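# Three arms pull a roped ring to shift a ball

## Task

Get the ball off its current stand and onto the second stand, which sits in the gap between the benches beyond the reach of every gripper. The ball rests on a ring lying on the first stand's collar. Ropes tie that ring to a metal block on each arm's own bench, so the arms move the ring by way of the blocks and ropes. The ring must finish lying on the second stand's collar with the ball on it. If the ring tilts or is yanked, the ball rolls away. The task fails if the ball or the ring ever dips more than slightly below the collar of the lower stand, and that includes while the ring is hanging from the ropes. Arm bases in the scene frame, in metres, with facing measured in degrees counter-clockwise from +x: arm1 at x=-0.06 y=+1.40 z=+1.00 facing -89; arm2 at x=-1.12 y=-0.87 z=+1.00 facing +28; arm3 at x=+1.23 y=-0.68 z=+1.05 facing +152. At the end every gripper must be open and each arm moved away. The result only counts if it stays in place with no robot holding it, and nothing may be knocked out of the work area or onto the floor.

## Robot and tools

Setup: three identical i2rt Big YAM arms named arm1, arm2 and arm3. Each has six revolute joints, a two-finger gripper and a wrist camera. Two fixed room cameras, cam_low and cam_top, also watch the scene. A hand stretched out fully reaches roughly 1.0 m from the joint-1 axis. Joints travel at different speeds, so the hand can sweep a wide, curved path between two postures.

Frame: a single scene frame for everything, origin on the floor, +z up. The hand point is midway between the fingertips; the hand's z axis runs along the fingers and its y axis is the direction the fingers open and close. Base positions and headings are given in the task.

Joints (all absolute targets; tolerance for counting as arrived in brackets):
- joint1_rad, -2.879 to 2.879 rad (±0.045): spins the arm about its base, positive is counter-clockwise seen from above; 0 points the arm along the base's facing.
- joint2_rad, 0 to 3.141 (±0.14): shoulder; 0 has the upper arm lying roughly flat toward the back, larger values lift it and then tip it forward.
- joint3_rad, 0 to 3.019 (±0.09): elbow; 0 folds the forearm back against the upper arm, larger opens it.
- joint4_rad, -1.692 to 1.57 (±0.055): hand pitch, positive tilts the fingers up.
- joint5_rad, -1.57 to 1.57 (±0.03): hand yaw, positive toward the arm's right.
- joint6_rad, -2.094 to 2.094 (±0.035): hand roll, positive clockwise when viewed from behind the hand.
- gripper_m, 0 to 0.093 m (±0.003): fingertip gap. Each pad squeezes with roughly 50 to 62 N at most, less on some grippers.
With joints 1 and 6 at zero and the hand level and forward, the wrist camera sits above the hand looking toward the fingertips.

execute_actions: argument actions is a list containing one action object or nothing. The action is keyed by arm name; under each name goes a joints object mapping joint names to target values in the units above. These are positions to reach, not increments. Any subset of arms and joints may be given; all commanded motions begin together and may end at different moments. Anything omitted keeps its previous target and may still be pushing. An empty list just reports state and images. Optional cameras lists which images to return (arm1_cam_wrist, arm2_cam_wrist, arm3_cam_wrist, cam_low, cam_top, or all); leaving it out or null gives all, [] gives none. An unknown key, bad camera name or out-of-range number rejects the whole call and nothing moves. Example: {"arm1": {"joints": {"gripper_m": 0.05}}, "arm2": {"joints": {"joint1_rad": 0.3}}}.

wait: seconds from 0 to 10; commands nothing new, the simulation keeps running, and it returns the same state and images as an empty action.

zoom_image: camera plus region [x0, y0, x1, y1] in pixels of that camera's most recent full image, origin at top-left, at most 504 by 504. Wrist images are 504x504 fisheye; room images are 672x504.

finished_scene: scene number; closes the scene for good after the last command has been held, and reports whether the goal was met. Make sure everything is released and settled first.

Reading results: each call returns robot states, joint_positions and a pictures line naming the images in order. joint_status tells how each commanded motion ended. off_target means it stopped short and may still be pushing. contact_stop or time_out means the joint abandoned its target and holds where it stopped, except that after time_out a joint may keep a target near its current position (within 0.375, 0.375, 0.113, 0.225, 0.075, 0.3 rad for joints 1 to 6) and keep pushing, moving there later if the way opens; on_its_own lists such joints, where "held at" is the target, not the actual position. To relieve a push, command the joint its reported position. "joint command not followed" (often with a cause line) means a self- and inter-arm collision check blocked that arm's joint targets; they show as not_followed and may be retried on later actions until fresh targets pass. A gripper target in that action still runs. Very small target changes may not move a joint at all. A joint carrying a load may sag after stopping. If a call reports a stop, later motion calls in the same reply are skipped.

Hazards: the arms do not halt on contact and can press hard. A firm press between two arms fails the task and ends the run; a heavy impact may too. The collision check can be late and ignores fingers, gripper housings and wrist cameras, and no state line reports arm-to-arm contact. Objects touching robots do not count. Arms do not wait for one another. Sustained effort heats motors even while you are thinking; MOTOR HOT appears from 85 °C, and at 100 °C the arm goes limp and drops (OVER-TEMPERATURE FAULT, joints show limit_stop_at_motor_heat; resend targets after cooling). Loose objects may occasionally get nudged. Avoid drops, slips, slams and yanking the ropes; move blocks smoothly and keep the ring level and above the lower collar throughout. The robot keeps its last command while you think.

Each tool is called as name(argument=value, ...) on one line, values as JSON.

## Session

I'll start by looking at the current state of the scene.

execute_actions(actions=[])

Scene clock: 0.00 s.
arm1.joint_positions: joint1_rad=+0.793 joint2_rad=+0.276 joint3_rad=+1.510 joint4_rad=-1.208 joint5_rad=-0.146 joint6_rad=-0.605 gripper_m=+0.094
arm1.joint_status: not commanded
arm1.hand: x=-0.0195 y=+1.3818 z=+1.6625 quat_wxyz=(-0.591, -0.008, -0.695, +0.408) (m; scene frame)
arm2.joint_positions: joint1_rad=+0.244 joint2_rad=+0.335 joint3_rad=+1.660 joint4_rad=-1.269 joint5_rad=-0.261 joint6_rad=+0.291 gripper_m=+0.095
arm2.joint_status: not commanded
arm2.hand: x=-1.1297 y=-0.8219 z=+1.7028 quat_wxyz=(-0.585, +0.239, -0.646, -0.428) (m; scene frame)
arm3.joint_positions: joint1_rad=+0.332 joint2_rad=+0.337 joint3_rad=+1.592 joint4_rad=-1.300 joint5_rad=-0.122 joint6_rad=-0.522 gripper_m=+0.094
arm3.joint_status: not commanded
arm3.hand: x=+1.1846 y=-0.6818 z=+1.7249 quat_wxyz=(-0.188, +0.699, +0.166, -0.670) (m; scene frame)
pictures: arm1_cam_wrist, arm2_cam_wrist, arm3_cam_wrist, cam_low, cam_top
Images, in order (width x height): arm1_cam_wrist 504x504, arm2_cam_wrist 504x504, arm3_cam_wrist 504x504, cam_low 672x504, cam_top 672x504.

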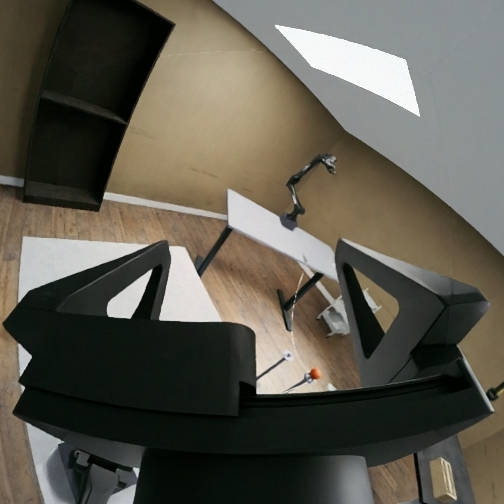

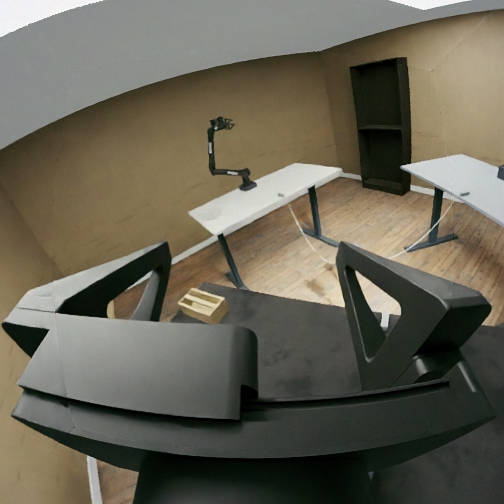

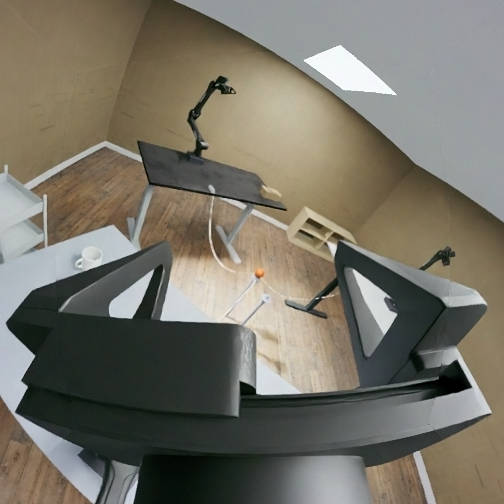

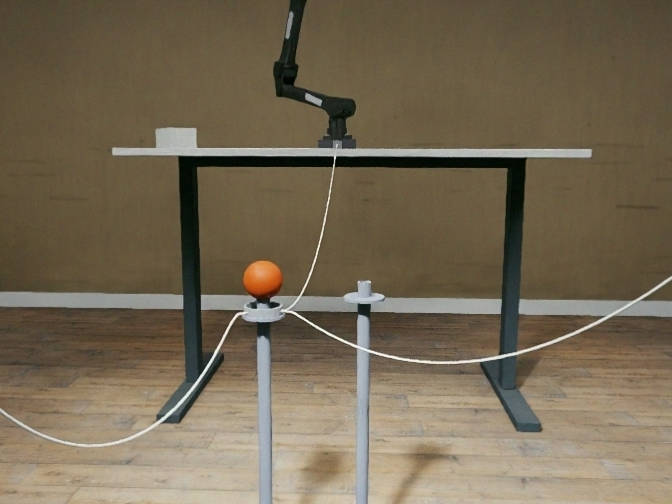

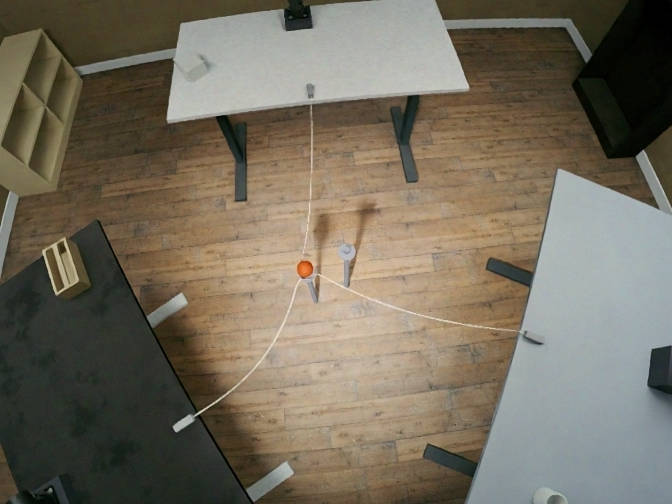

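zoom_image(camera="cam_low", region=[200, 230, 440, 410])

zoom_image(camera="cam_top", region=[260, 210, 400, 320])

zoom_image(camera="cam_top", region=[260, 0, 380, 130])

zoom_image(camera="cam_top", region=[130, 370, 250, 470])

zoom_image(camera="cam_top", region=[480, 290, 600, 390])

Region (200, 230, 440, 410) of cam_low's 672x504 image, scaled by 2.100, with more detail than that image has; it fills the top 378 rows of this view, and the rest is white.

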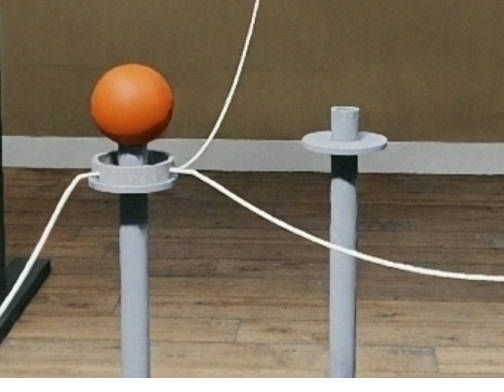

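Region (260, 210, 400, 320) of cam_top's 672x504 image, scaled by 3.600, with more detail than that image has; it fills the top 396 rows of this view, and the rest is white.

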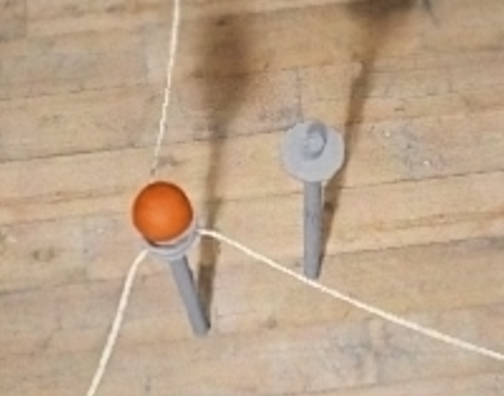

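Region (260, 0, 380, 130) of cam_top's 672x504 image, scaled by 3.877, with more detail than that image has; it fills the left 465 columns of this view, and the rest is white.

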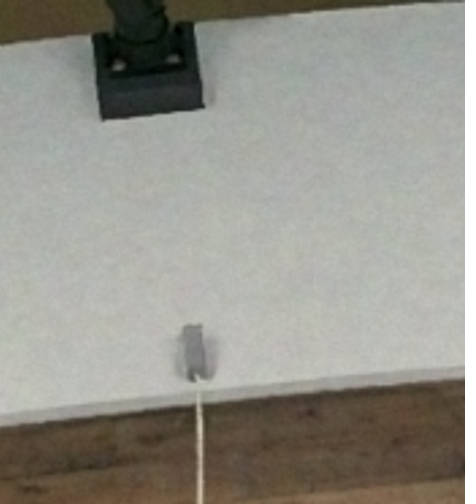

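Region (130, 370, 250, 470) of cam_top's 672x504 image, scaled by 4.200, with more detail than that image has.

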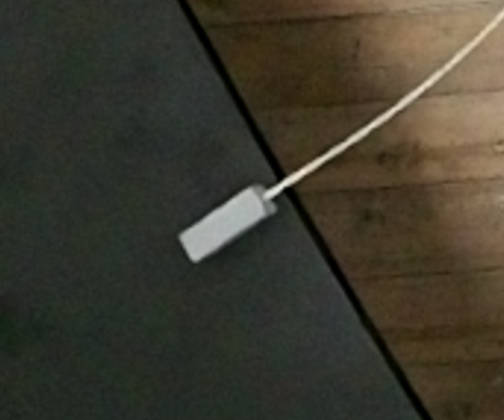

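Region (480, 290, 600, 390) of cam_top's 672x504 image, scaled by 4.200, with more detail than that image has.

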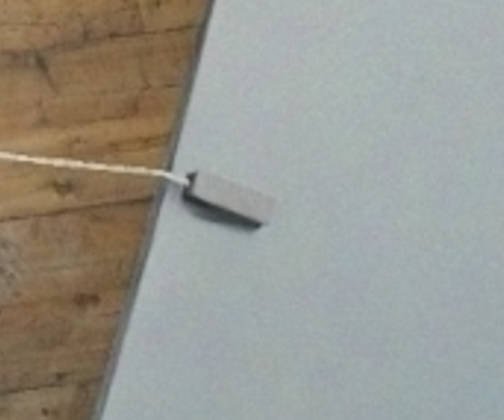

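zoom_image(camera="arm1_cam_wrist", region=[250, 130, 390, 270])

zoom_image(camera="arm1_cam_wrist", region=[250, 310, 350, 410])

zoom_image(camera="arm3_cam_wrist", region=[160, 60, 300, 200])

zoom_image(camera="arm3_cam_wrist", region=[200, 240, 320, 340])

zoom_image(camera="arm2_cam_wrist", region=[180, 100, 320, 240])

Region (250, 130, 390, 270) of arm1_cam_wrist's 504x504 image, scaled by 3.600, with more detail than that image has.

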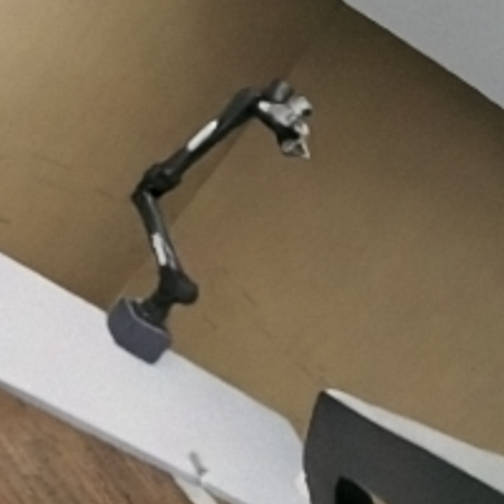

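Region (250, 310, 350, 410) of arm1_cam_wrist's 504x504 image, scaled by 5.040, with more detail than that image has.

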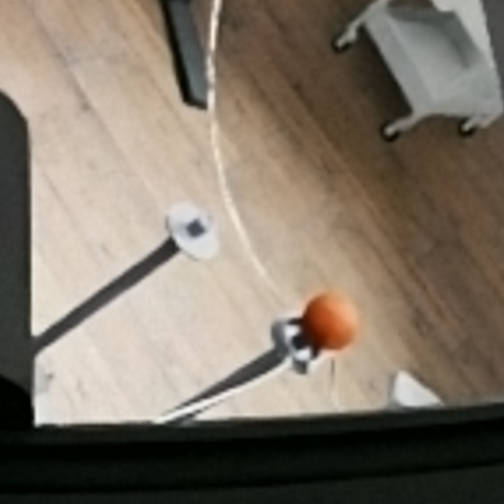

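Region (160, 60, 300, 200) of arm3_cam_wrist's 504x504 image, scaled by 3.600, with more detail than that image has.

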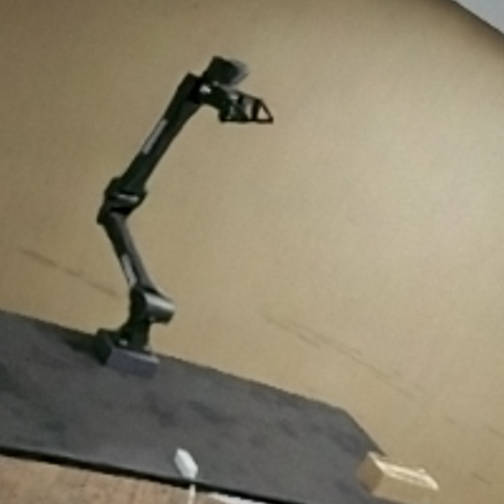

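Region (200, 240, 320, 340) of arm3_cam_wrist's 504x504 image, scaled by 4.200, with more detail than that image has.

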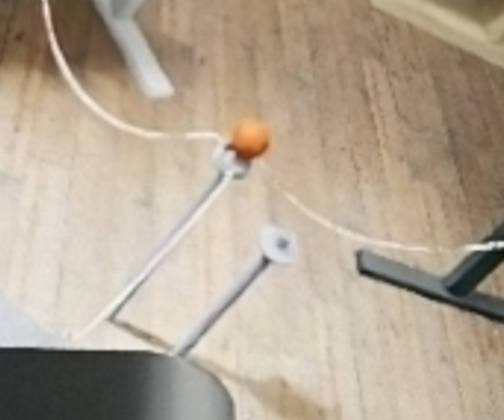

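Region (180, 100, 320, 240) of arm2_cam_wrist's 504x504 image, scaled by 3.600, with more detail than that image has.

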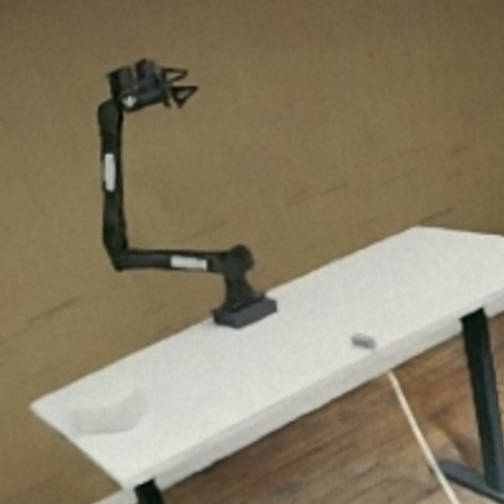

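execute_actions(actions=[{"arm1":{"joints":{"joint1_rad":0,"joint2_rad":1.4,"joint3_rad":1.3,"joint4_rad":-1.4,"joint5_rad":0,"joint6_rad":0}},"arm2":{"joints":{"joint1_rad":0,"joint2_rad":1.5,"joint3_rad":1.35,"joint4_rad":-1.4,"joint5_rad":0,"joint6_rad":0}},"arm3":{"joints":{"joint1_rad":0,"joint2_rad":1.3,"joint3_rad":1.25,"joint4_rad":-1.45,"joint5_rad":0,"joint6_rad":0}}}])

Scene clock: 121.67 s.
arm1.joint_positions: joint1_rad=+0.003 joint2_rad=+1.406 joint3_rad=+1.290 joint4_rad=-1.385 joint5_rad=-0.002 joint6_rad=-0.009 gripper_m=+0.094
arm1.joint_status: all done
arm1.hand: x=-0.0554 y=+0.9769 z=+1.2183 quat_wxyz=(-0.028, -0.697, -0.717, +0.015) (m; scene frame)
arm2.joint_positions: joint1_rad=+0.003 joint2_rad=+1.500 joint3_rad=+1.359 joint4_rad=-1.392 joint5_rad=-0.004 joint6_rad=+0.007 gripper_m=+0.095
arm2.joint_status: all done
arm2.hand: x=-0.7181 y=-0.6589 z=+1.2118 quat_wxyz=(-0.016, +0.236, -0.971, -0.006) (m; scene frame)
arm3.joint_positions: joint1_rad=+0.009 joint2_rad=+1.294 joint3_rad=+1.233 joint4_rad=-1.440 joint5_rad=-0.002 joint6_rad=-0.010 gripper_m=+0.094
arm3.joint_status: all done
arm3.hand: x=+0.8939 y=-0.4954 z=+1.2997 quat_wxyz=(-0.001, +0.971, -0.236, -0.039) (m; scene frame)
pictures: arm1_cam_wrist, arm2_cam_wrist, arm3_cam_wrist, cam_low, cam_top
Images, in order (width x height): arm1_cam_wrist 504x504, arm2_cam_wrist 504x504, arm3_cam_wrist 504x504, cam_low 672x504, cam_top 672x504.

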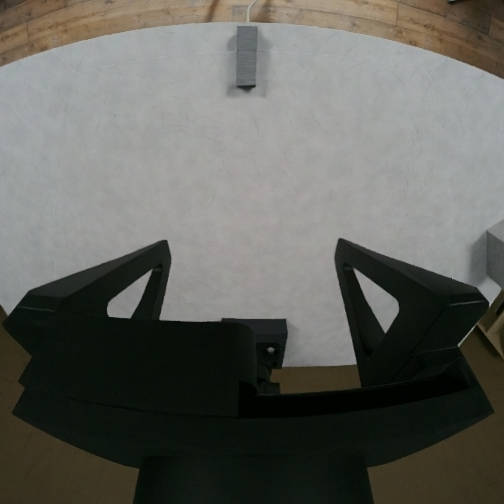

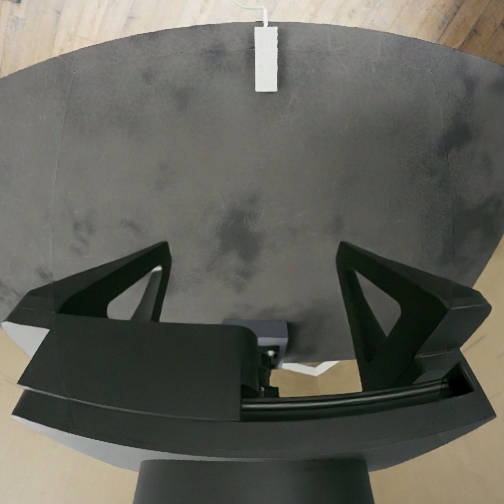

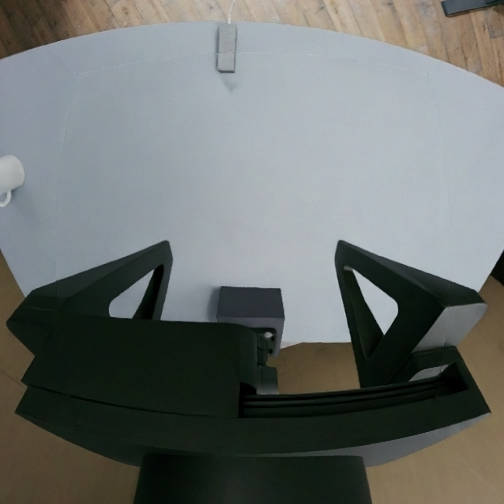

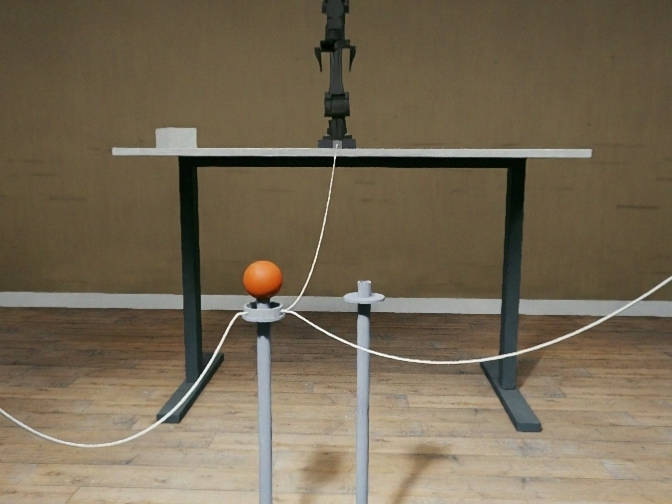

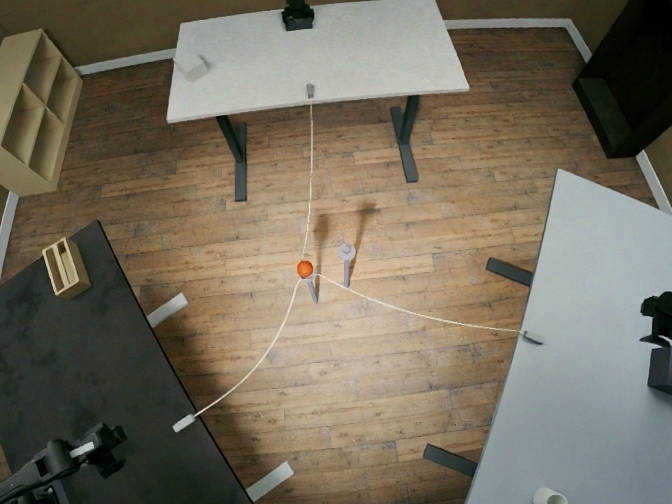

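execute_actions(actions=[{"arm1":{"joints":{"joint4_rad":-0.9}},"arm2":{"joints":{"joint3_rad":1.75}},"arm3":{"joints":{"joint2_rad":1.6}}}])

Scene clock: 211.50 s.
arm1.joint_positions: joint1_rad=+0.003 joint2_rad=+1.406 joint3_rad=+1.290 joint4_rad=-0.924 joint5_rad=-0.002 joint6_rad=-0.009 gripper_m=+0.094
arm1.joint_status: all done
arm1.hand: x=-0.0538 y=+0.8692 z=+1.2506 quat_wxyz=(-0.190, -0.675, -0.691, +0.176) (m; scene frame)
arm2.joint_positions: joint1_rad=+0.003 joint2_rad=+1.483 joint3_rad=+1.709 joint4_rad=-1.398 joint5_rad=-0.004 joint6_rad=+0.007 gripper_m=+0.095
arm2.joint_status: all done
arm2.hand: x=-0.6524 y=-0.6241 z=+1.3707 quat_wxyz=(-0.190, +0.233, -0.953, -0.049) (m; scene frame)
arm3.joint_positions: joint1_rad=+0.009 joint2_rad=+1.617 joint3_rad=+1.233 joint4_rad=-1.442 joint5_rad=-0.002 joint6_rad=-0.009 gripper_m=+0.094
arm3.joint_status: all done
arm3.hand: x=+0.8770 y=-0.4886 z=+1.1798 quat_wxyz=(+0.038, +0.964, -0.233, +0.118) (m; scene frame)
pictures: arm1_cam_wrist, arm2_cam_wrist, arm3_cam_wrist, cam_low, cam_top
Images, in order (width x height): arm1_cam_wrist 504x504, arm2_cam_wrist 504x504, arm3_cam_wrist 504x504, cam_low 672x504, cam_top 672x504.

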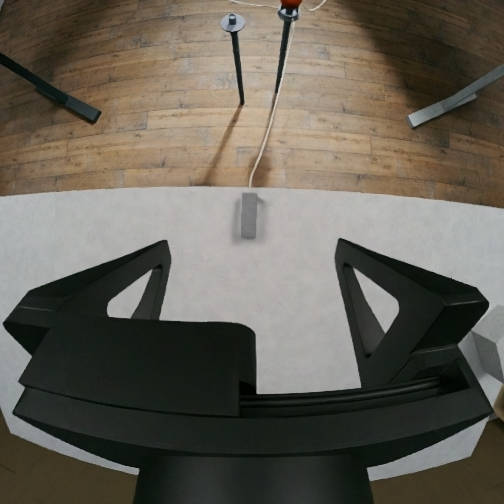

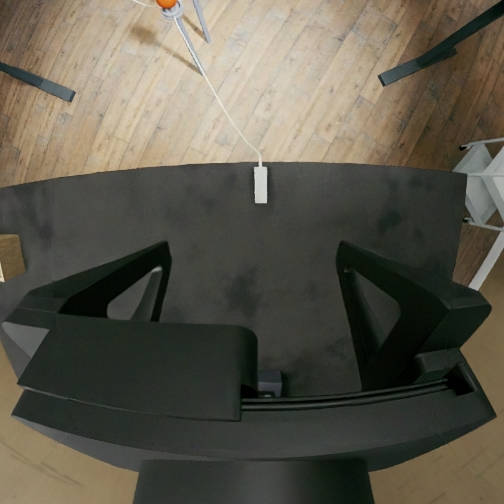

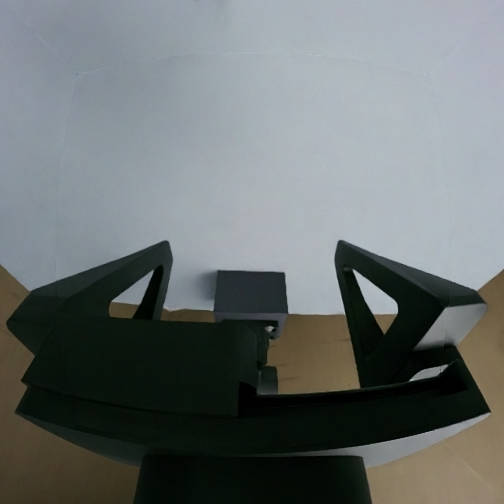

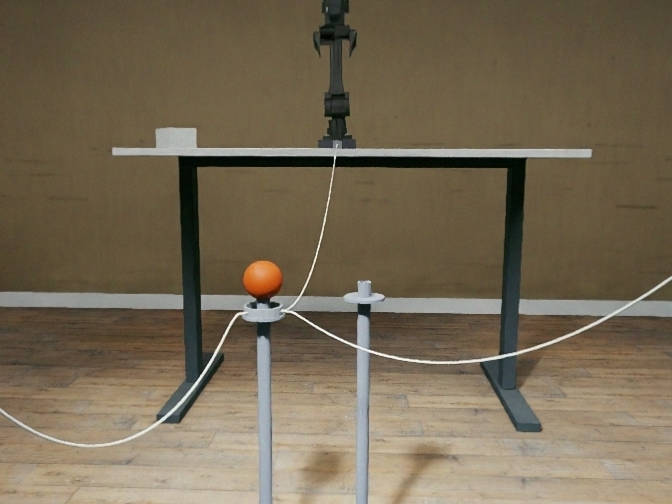

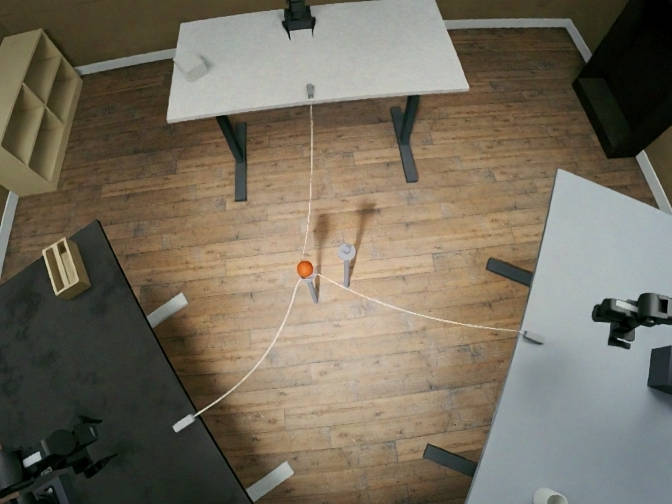

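zoom_image(camera="arm1_cam_wrist", region=[210, 170, 290, 250])

zoom_image(camera="arm2_cam_wrist", region=[220, 140, 300, 220])

zoom_image(camera="arm1_cam_wrist", region=[200, 0, 330, 130])

zoom_image(camera="arm2_cam_wrist", region=[120, 0, 250, 130])

Region (210, 170, 290, 250) of arm1_cam_wrist's 504x504 image, scaled by 6.300, with more detail than that image has.

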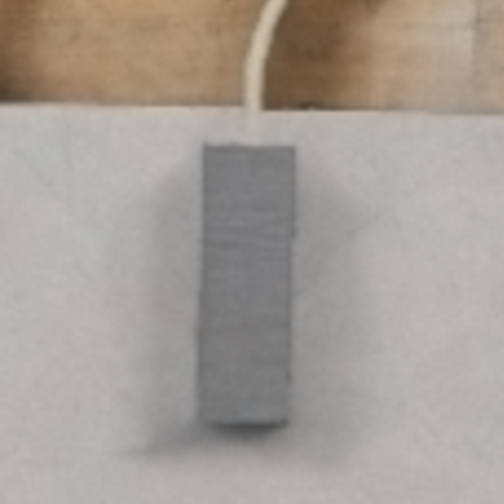

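Region (220, 140, 300, 220) of arm2_cam_wrist's 504x504 image, scaled by 6.300, with more detail than that image has.

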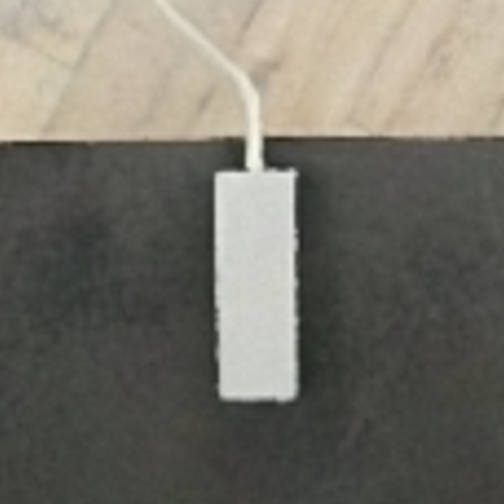

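Region (200, 0, 330, 130) of arm1_cam_wrist's 504x504 image, scaled by 3.877, with more detail than that image has.

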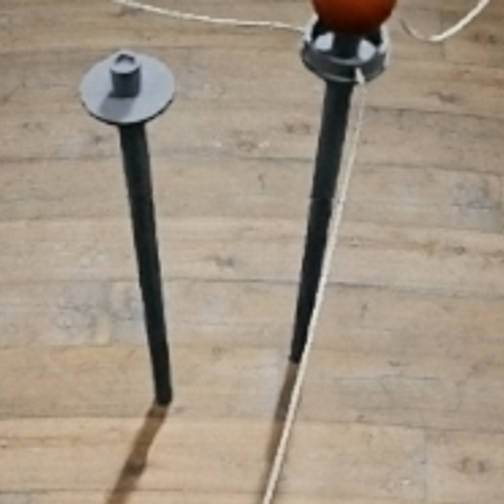

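Region (120, 0, 250, 130) of arm2_cam_wrist's 504x504 image, scaled by 3.877, with more detail than that image has.

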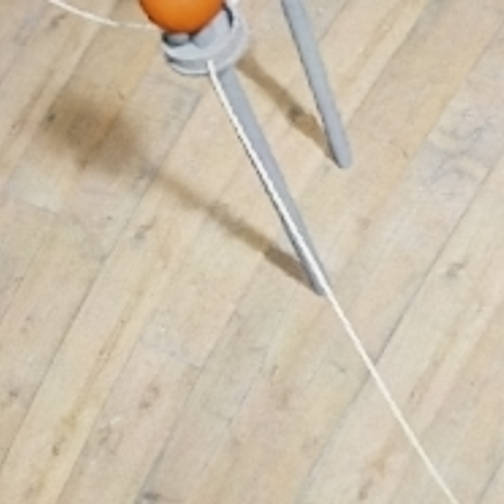

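zoom_image(camera="cam_low", region=[300, 100, 380, 170])

zoom_image(camera="cam_low", region=[225, 250, 305, 335])

zoom_image(camera="cam_low", region=[325, 265, 405, 325])

zoom_image(camera="cam_low", region=[290, 0, 390, 80])

Region (300, 100, 380, 170) of cam_low's 672x504 image, scaled by 6.300, with more detail than that image has; it fills the top 441 rows of this view, and the rest is white.

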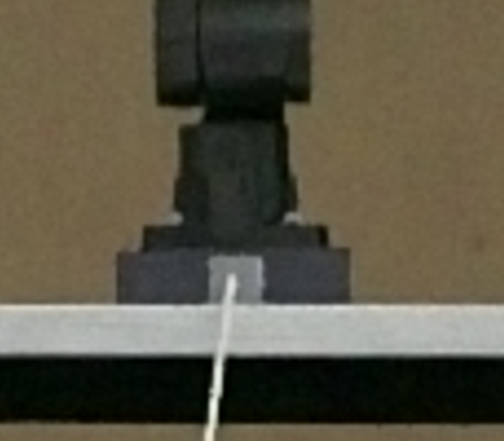

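Region (225, 250, 305, 335) of cam_low's 672x504 image, scaled by 5.929, with more detail than that image has; it fills the left 474 columns of this view, and the rest is white.

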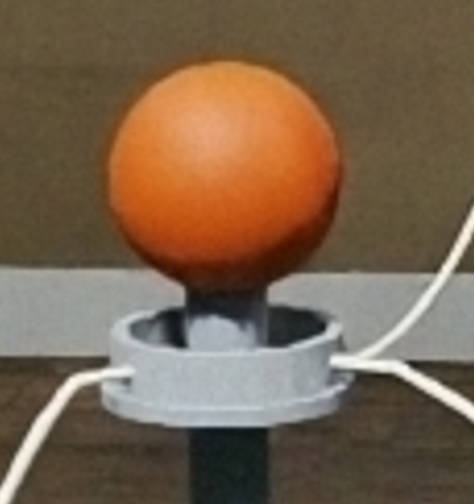

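Region (325, 265, 405, 325) of cam_low's 672x504 image, scaled by 6.300, with more detail than that image has; it fills the top 378 rows of this view, and the rest is white.

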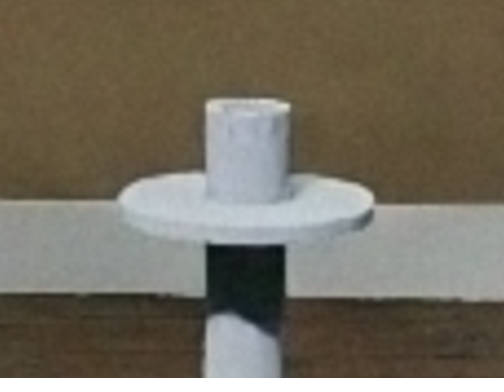

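Region (290, 0, 390, 80) of cam_low's 672x504 image, scaled by 5.040, with more detail than that image has; it fills the top 403 rows of this view, and the rest is white.

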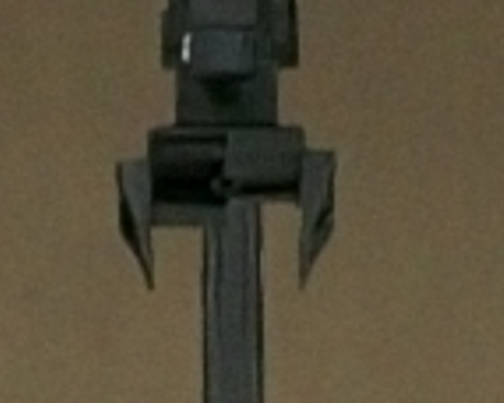

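execute_actions(actions=[{"arm1":{"joints":{"joint1_rad":0.025,"joint2_rad":1.865,"joint3_rad":1.395,"joint4_rad":-0.965}},"arm2":{"joints":{"joint1_rad":-0.03,"joint2_rad":1.885,"joint3_rad":1.395,"joint4_rad":-0.94}},"arm3":{"joints":{"joint1_rad":0.095,"joint2_rad":1.95,"joint3_rad":1.335,"joint4_rad":-0.80,"joint6_rad":0.085}}}])

Scene clock: 333.03 s.
arm1.joint_positions: joint1_rad=+0.010 joint2_rad=+1.890 joint3_rad=+1.368 joint4_rad=-0.954 joint5_rad=-0.002 joint6_rad=-0.009 gripper_m=+0.094
arm1.joint_status: all done
arm1.hand: x=-0.0463 y=+0.8424 z=+1.0247 quat_wxyz=(-0.037, -0.694, -0.718, +0.024) (m; scene frame)
arm2.joint_positions: joint1_rad=-0.030 joint2_rad=+1.864 joint3_rad=+1.374 joint4_rad=-0.948 joint5_rad=-0.004 joint6_rad=+0.007 gripper_m=+0.095
arm2.joint_status: all done
arm2.hand: x=-0.6078 y=-0.6221 z=+1.0478 quat_wxyz=(-0.063, +0.220, -0.973, -0.016) (m; scene frame)
arm3.joint_positions: joint1_rad=+0.100 joint2_rad=+1.969 joint3_rad=+1.319 joint4_rad=-0.813 joint5_rad=+0.000 joint6_rad=+0.076 gripper_m=+0.094
arm3.joint_status: all done
arm3.hand: x=+0.7096 y=-0.4602 z=+1.0347 quat_wxyz=(-0.002, +0.971, -0.233, -0.058) (m; scene frame)
pictures: arm1_cam_wrist, arm2_cam_wrist, arm3_cam_wrist, cam_low, cam_top
Images, in order (width x height): arm1_cam_wrist 504x504, arm2_cam_wrist 504x504, arm3_cam_wrist 504x504, cam_low 672x504, cam_top 672x504.

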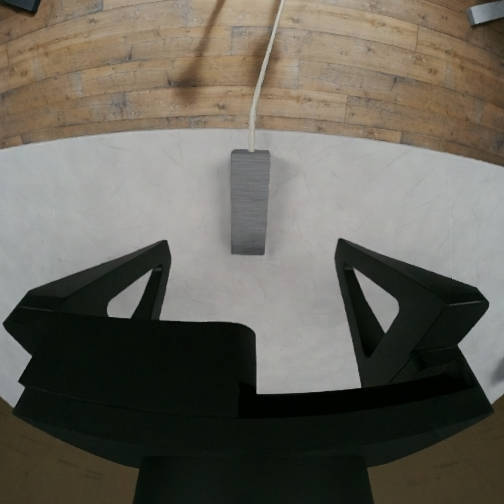

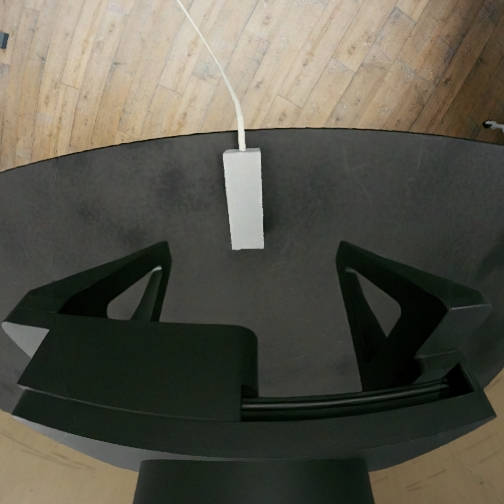

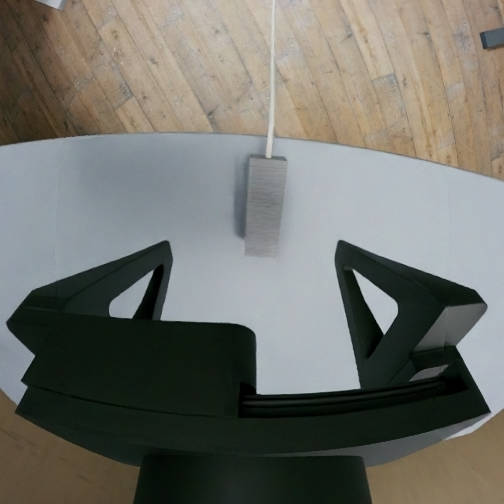

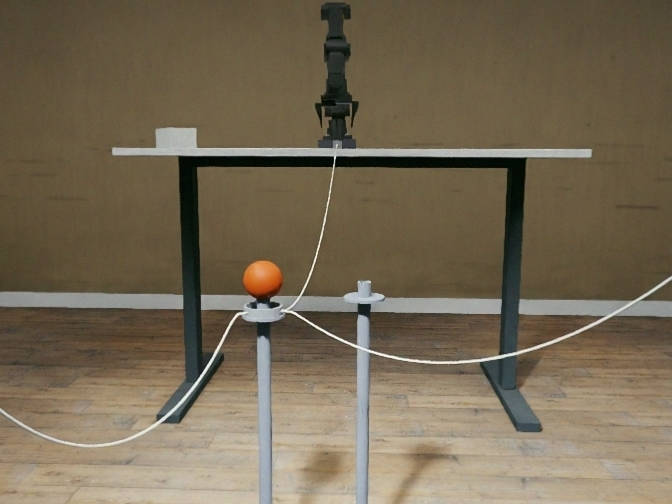

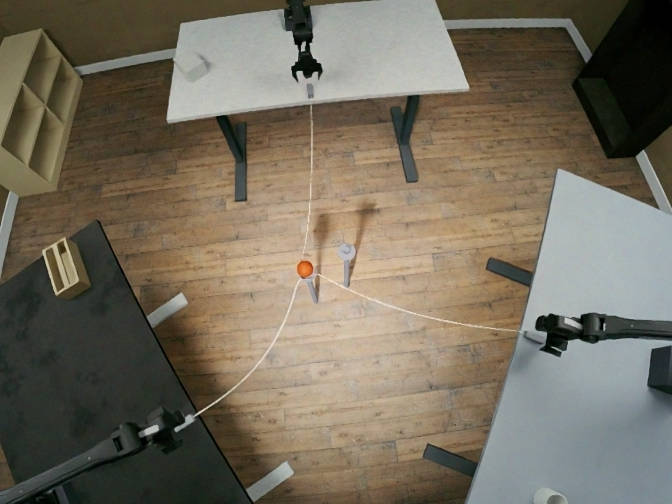

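zoom_image(camera="cam_low", region=[300, 90, 380, 160])

zoom_image(camera="arm1_cam_wrist", region=[150, 110, 360, 280])

zoom_image(camera="arm2_cam_wrist", region=[150, 110, 360, 280])

zoom_image(camera="arm3_cam_wrist", region=[150, 110, 360, 280])

Region (300, 90, 380, 160) of cam_low's 672x504 image, scaled by 6.300, with more detail than that image has; it fills the top 441 rows of this view, and the rest is white.

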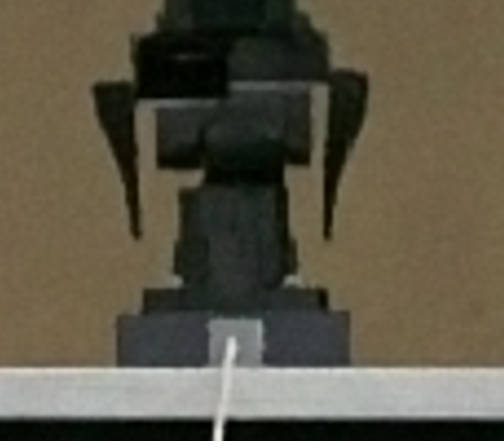

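Region (150, 110, 360, 280) of arm1_cam_wrist's 504x504 image, scaled by 2.400, with more detail than that image has; it fills the top 408 rows of this view, and the rest is white.

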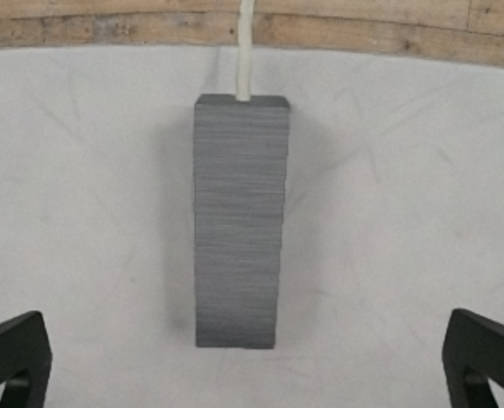

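Region (150, 110, 360, 280) of arm2_cam_wrist's 504x504 image, scaled by 2.400, with more detail than that image has; it fills the top 408 rows of this view, and the rest is white.

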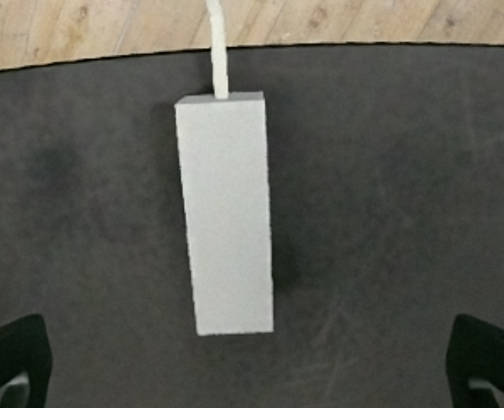

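Region (150, 110, 360, 280) of arm3_cam_wrist's 504x504 image, scaled by 2.400, with more detail than that image has; it fills the top 408 rows of this view, and the rest is white.

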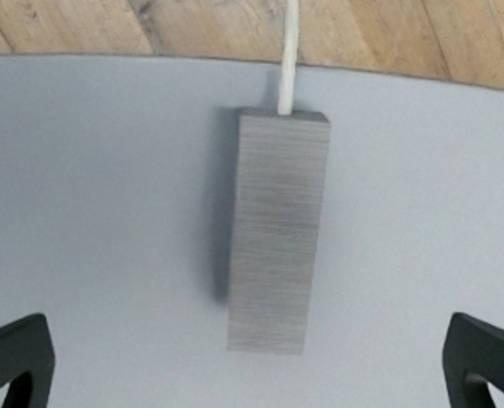

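execute_actions(actions=[{"arm1":{"joints":{"joint2_rad":1.969,"joint4_rad":-0.84}},"arm2":{"joints":{"joint1_rad":-0.012,"joint2_rad":2.012,"joint4_rad":-0.832,"joint6_rad":-0.04}},"arm3":{"joints":{"joint1_rad":0.078,"joint2_rad":2.078,"joint4_rad":-0.675,"joint6_rad":0.135}}}])

Scene clock: 419.77 s.
arm1.joint_positions: joint1_rad=+0.010 joint2_rad=+1.975 joint3_rad=+1.368 joint4_rad=-0.858 joint5_rad=-0.002 joint6_rad=-0.009 gripper_m=+0.094
arm1.joint_status: all done
arm1.hand: x=-0.0453 y=+0.8294 z=+0.9806 quat_wxyz=(-0.041, -0.694, -0.718, +0.028) (m; scene frame)
arm2.joint_positions: joint1_rad=-0.012 joint2_rad=+2.006 joint3_rad=+1.375 joint4_rad=-0.839 joint5_rad=-0.001 joint6_rad=-0.033 gripper_m=+0.095
arm2.joint_status: all done
arm2.hand: x=-0.6032 y=-0.6089 z=+0.9728 quat_wxyz=(-0.047, +0.249, -0.967, -0.011) (m; scene frame)
arm3.joint_positions: joint1_rad=+0.087 joint2_rad=+2.082 joint3_rad=+1.319 joint4_rad=-0.687 joint5_rad=+0.000 joint6_rad=+0.126 gripper_m=+0.094
arm3.joint_status: all done
arm3.hand: x=+0.7023 y=-0.4502 z=+0.9766 quat_wxyz=(-0.002, +0.963, -0.263, -0.065) (m; scene frame)
pictures: arm1_cam_wrist, arm2_cam_wrist, arm3_cam_wrist, cam_low, cam_top
Images, in order (width x height): arm1_cam_wrist 504x504, arm2_cam_wrist 504x504, arm3_cam_wrist 504x504, cam_low 672x504, cam_top 672x504.

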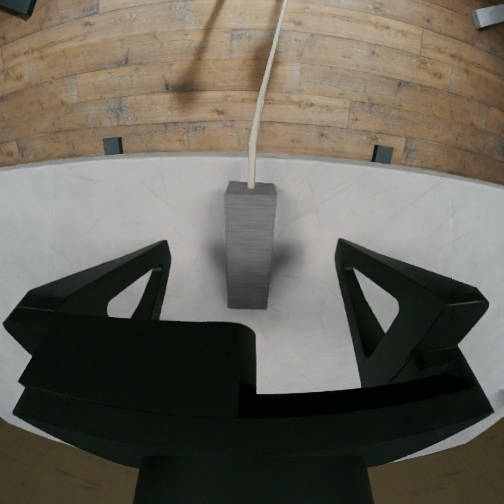

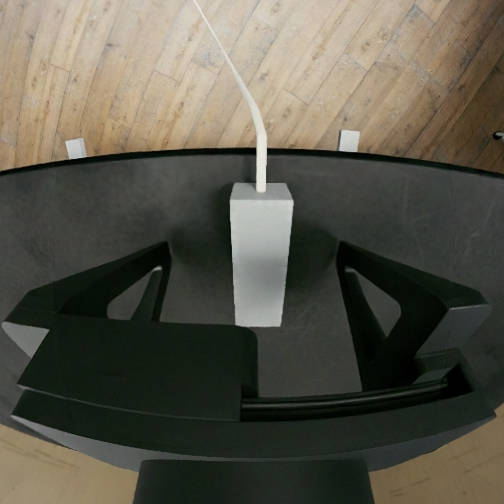

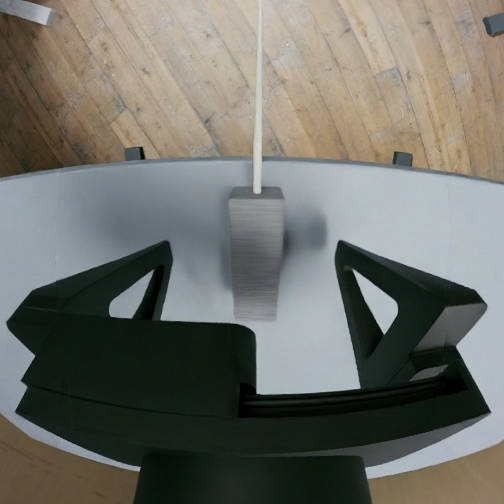

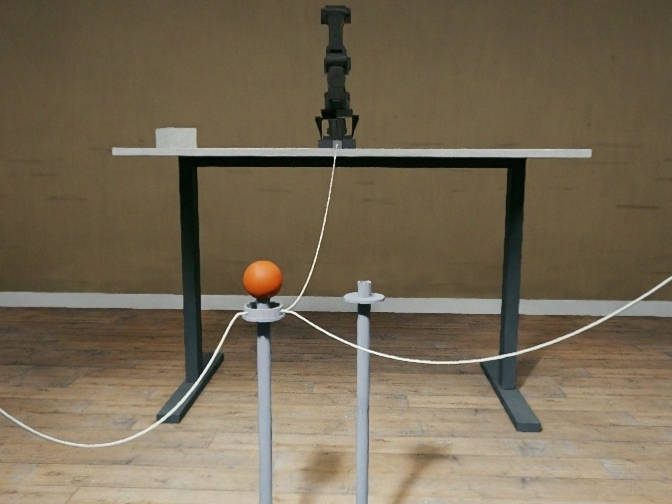

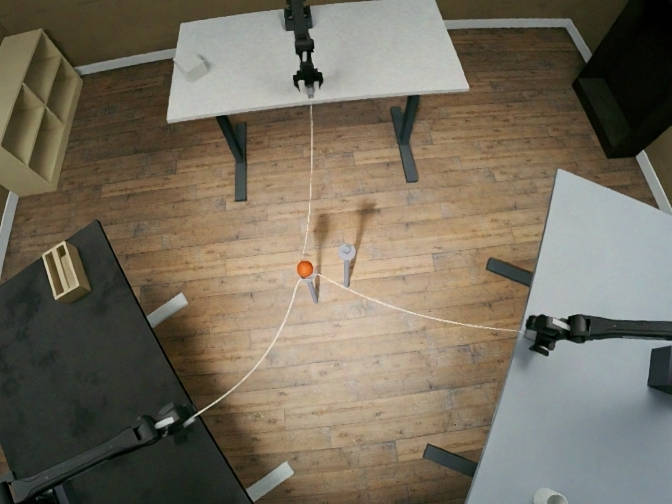

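execute_actions(actions=[{"arm1":{"joints":{"joint2_rad":2.002}},"arm2":{"joints":{"gripper_m":0.015}},"arm3":{"joints":{"joint2_rad":2.1}}}], cameras=["arm1_cam_wrist","arm2_cam_wrist","arm3_cam_wrist"])

Scene clock: 433.60 s.
arm1.joint_positions: joint1_rad=+0.010 joint2_rad=+1.991 joint3_rad=+1.368 joint4_rad=-0.858 joint5_rad=-0.002 joint6_rad=-0.009 gripper_m=+0.094
arm1.joint_status: all done
arm1.hand: x=-0.0452 y=+0.8319 z=+0.9718 quat_wxyz=(-0.035, -0.694, -0.718, +0.022) (m; scene frame)
arm2.joint_positions: joint1_rad=-0.012 joint2_rad=+2.006 joint3_rad=+1.375 joint4_rad=-0.839 joint5_rad=-0.001 joint6_rad=-0.034 gripper_m=+0.025
arm2.joint_status: gripper_m off_target (ended at +0.025, target +0.015)
arm2.hand: x=-0.6032 y=-0.6089 z=+0.9728 quat_wxyz=(-0.047, +0.249, -0.967, -0.010) (m; scene frame)
arm3.joint_positions: joint1_rad=+0.087 joint2_rad=+2.082 joint3_rad=+1.319 joint4_rad=-0.687 joint5_rad=+0.000 joint6_rad=+0.126 gripper_m=+0.094
arm3.joint_status: all done
arm3.hand: x=+0.7023 y=-0.4502 z=+0.9766 quat_wxyz=(-0.002, +0.963, -0.263, -0.065) (m; scene frame)
pictures: arm1_cam_wrist, arm2_cam_wrist, arm3_cam_wrist
Images, in order (width x height): arm1_cam_wrist 504x504, arm2_cam_wrist 504x504, arm3_cam_wrist 504x504.

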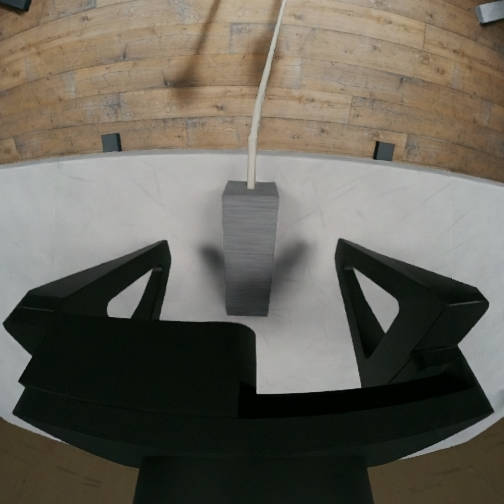

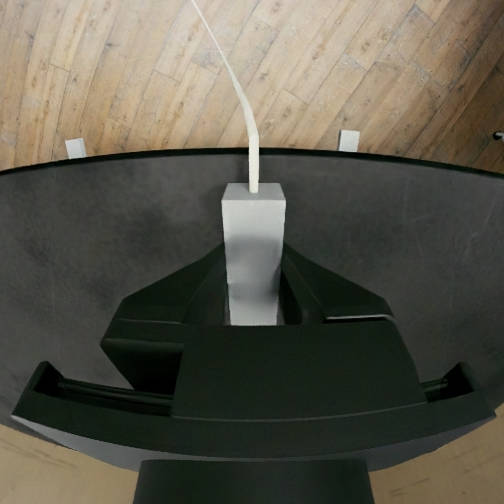

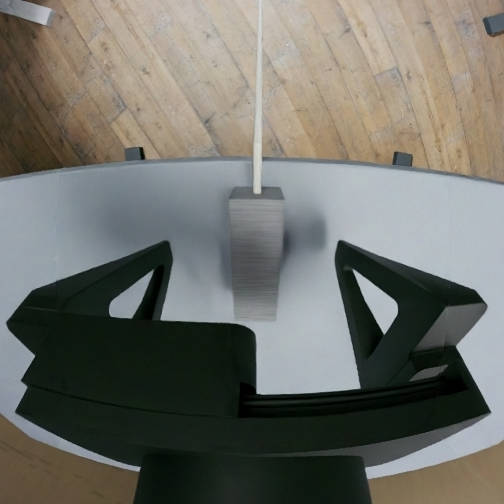

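execute_actions(actions=[{"arm1":{"joints":{"joint2_rad":2.016}},"arm3":{"joints":{"joint2_rad":2.113}}}], cameras=["arm1_cam_wrist","arm3_cam_wrist"])

Scene clock: 441.37 s.
arm1.joint_positions: joint1_rad=+0.010 joint2_rad=+2.005 joint3_rad=+1.368 joint4_rad=-0.858 joint5_rad=-0.002 joint6_rad=-0.009 gripper_m=+0.094
arm1.joint_status: all done
arm1.hand: x=-0.0452 y=+0.8340 z=+0.9643 quat_wxyz=(-0.030, -0.694, -0.719, +0.017) (m; scene frame)
arm2.joint_positions: joint1_rad=-0.012 joint2_rad=+2.006 joint3_rad=+1.375 joint4_rad=-0.839 joint5_rad=-0.001 joint6_rad=-0.034 gripper_m=+0.025
arm2.joint_status: not commanded
arm2.hand: x=-0.6032 y=-0.6089 z=+0.9728 quat_wxyz=(-0.047, +0.249, -0.967, -0.010) (m; scene frame)
arm3.joint_positions: joint1_rad=+0.087 joint2_rad=+2.093 joint3_rad=+1.319 joint4_rad=-0.687 joint5_rad=+0.000 joint6_rad=+0.126 gripper_m=+0.094
arm3.joint_status: all done
arm3.hand: x=+0.7044 y=-0.4512 z=+0.9705 quat_wxyz=(-0.001, +0.963, -0.263, -0.059) (m; scene frame)
pictures: arm1_cam_wrist, arm3_cam_wrist
Images, in order (width x height): arm1_cam_wrist 504x504, arm3_cam_wrist 504x504.

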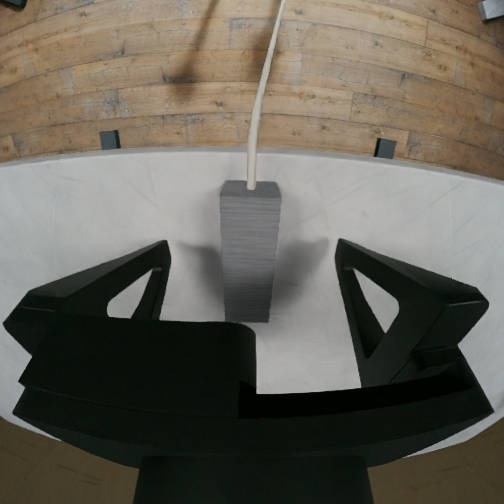

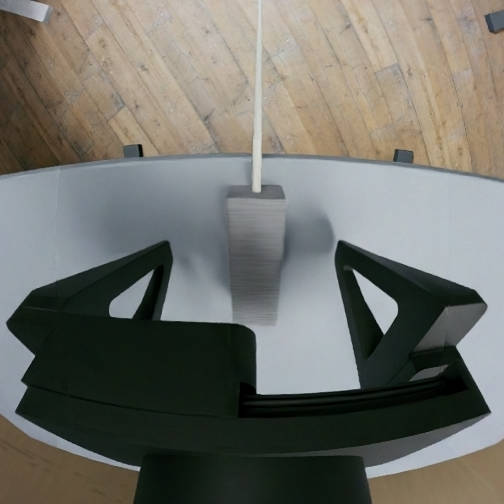

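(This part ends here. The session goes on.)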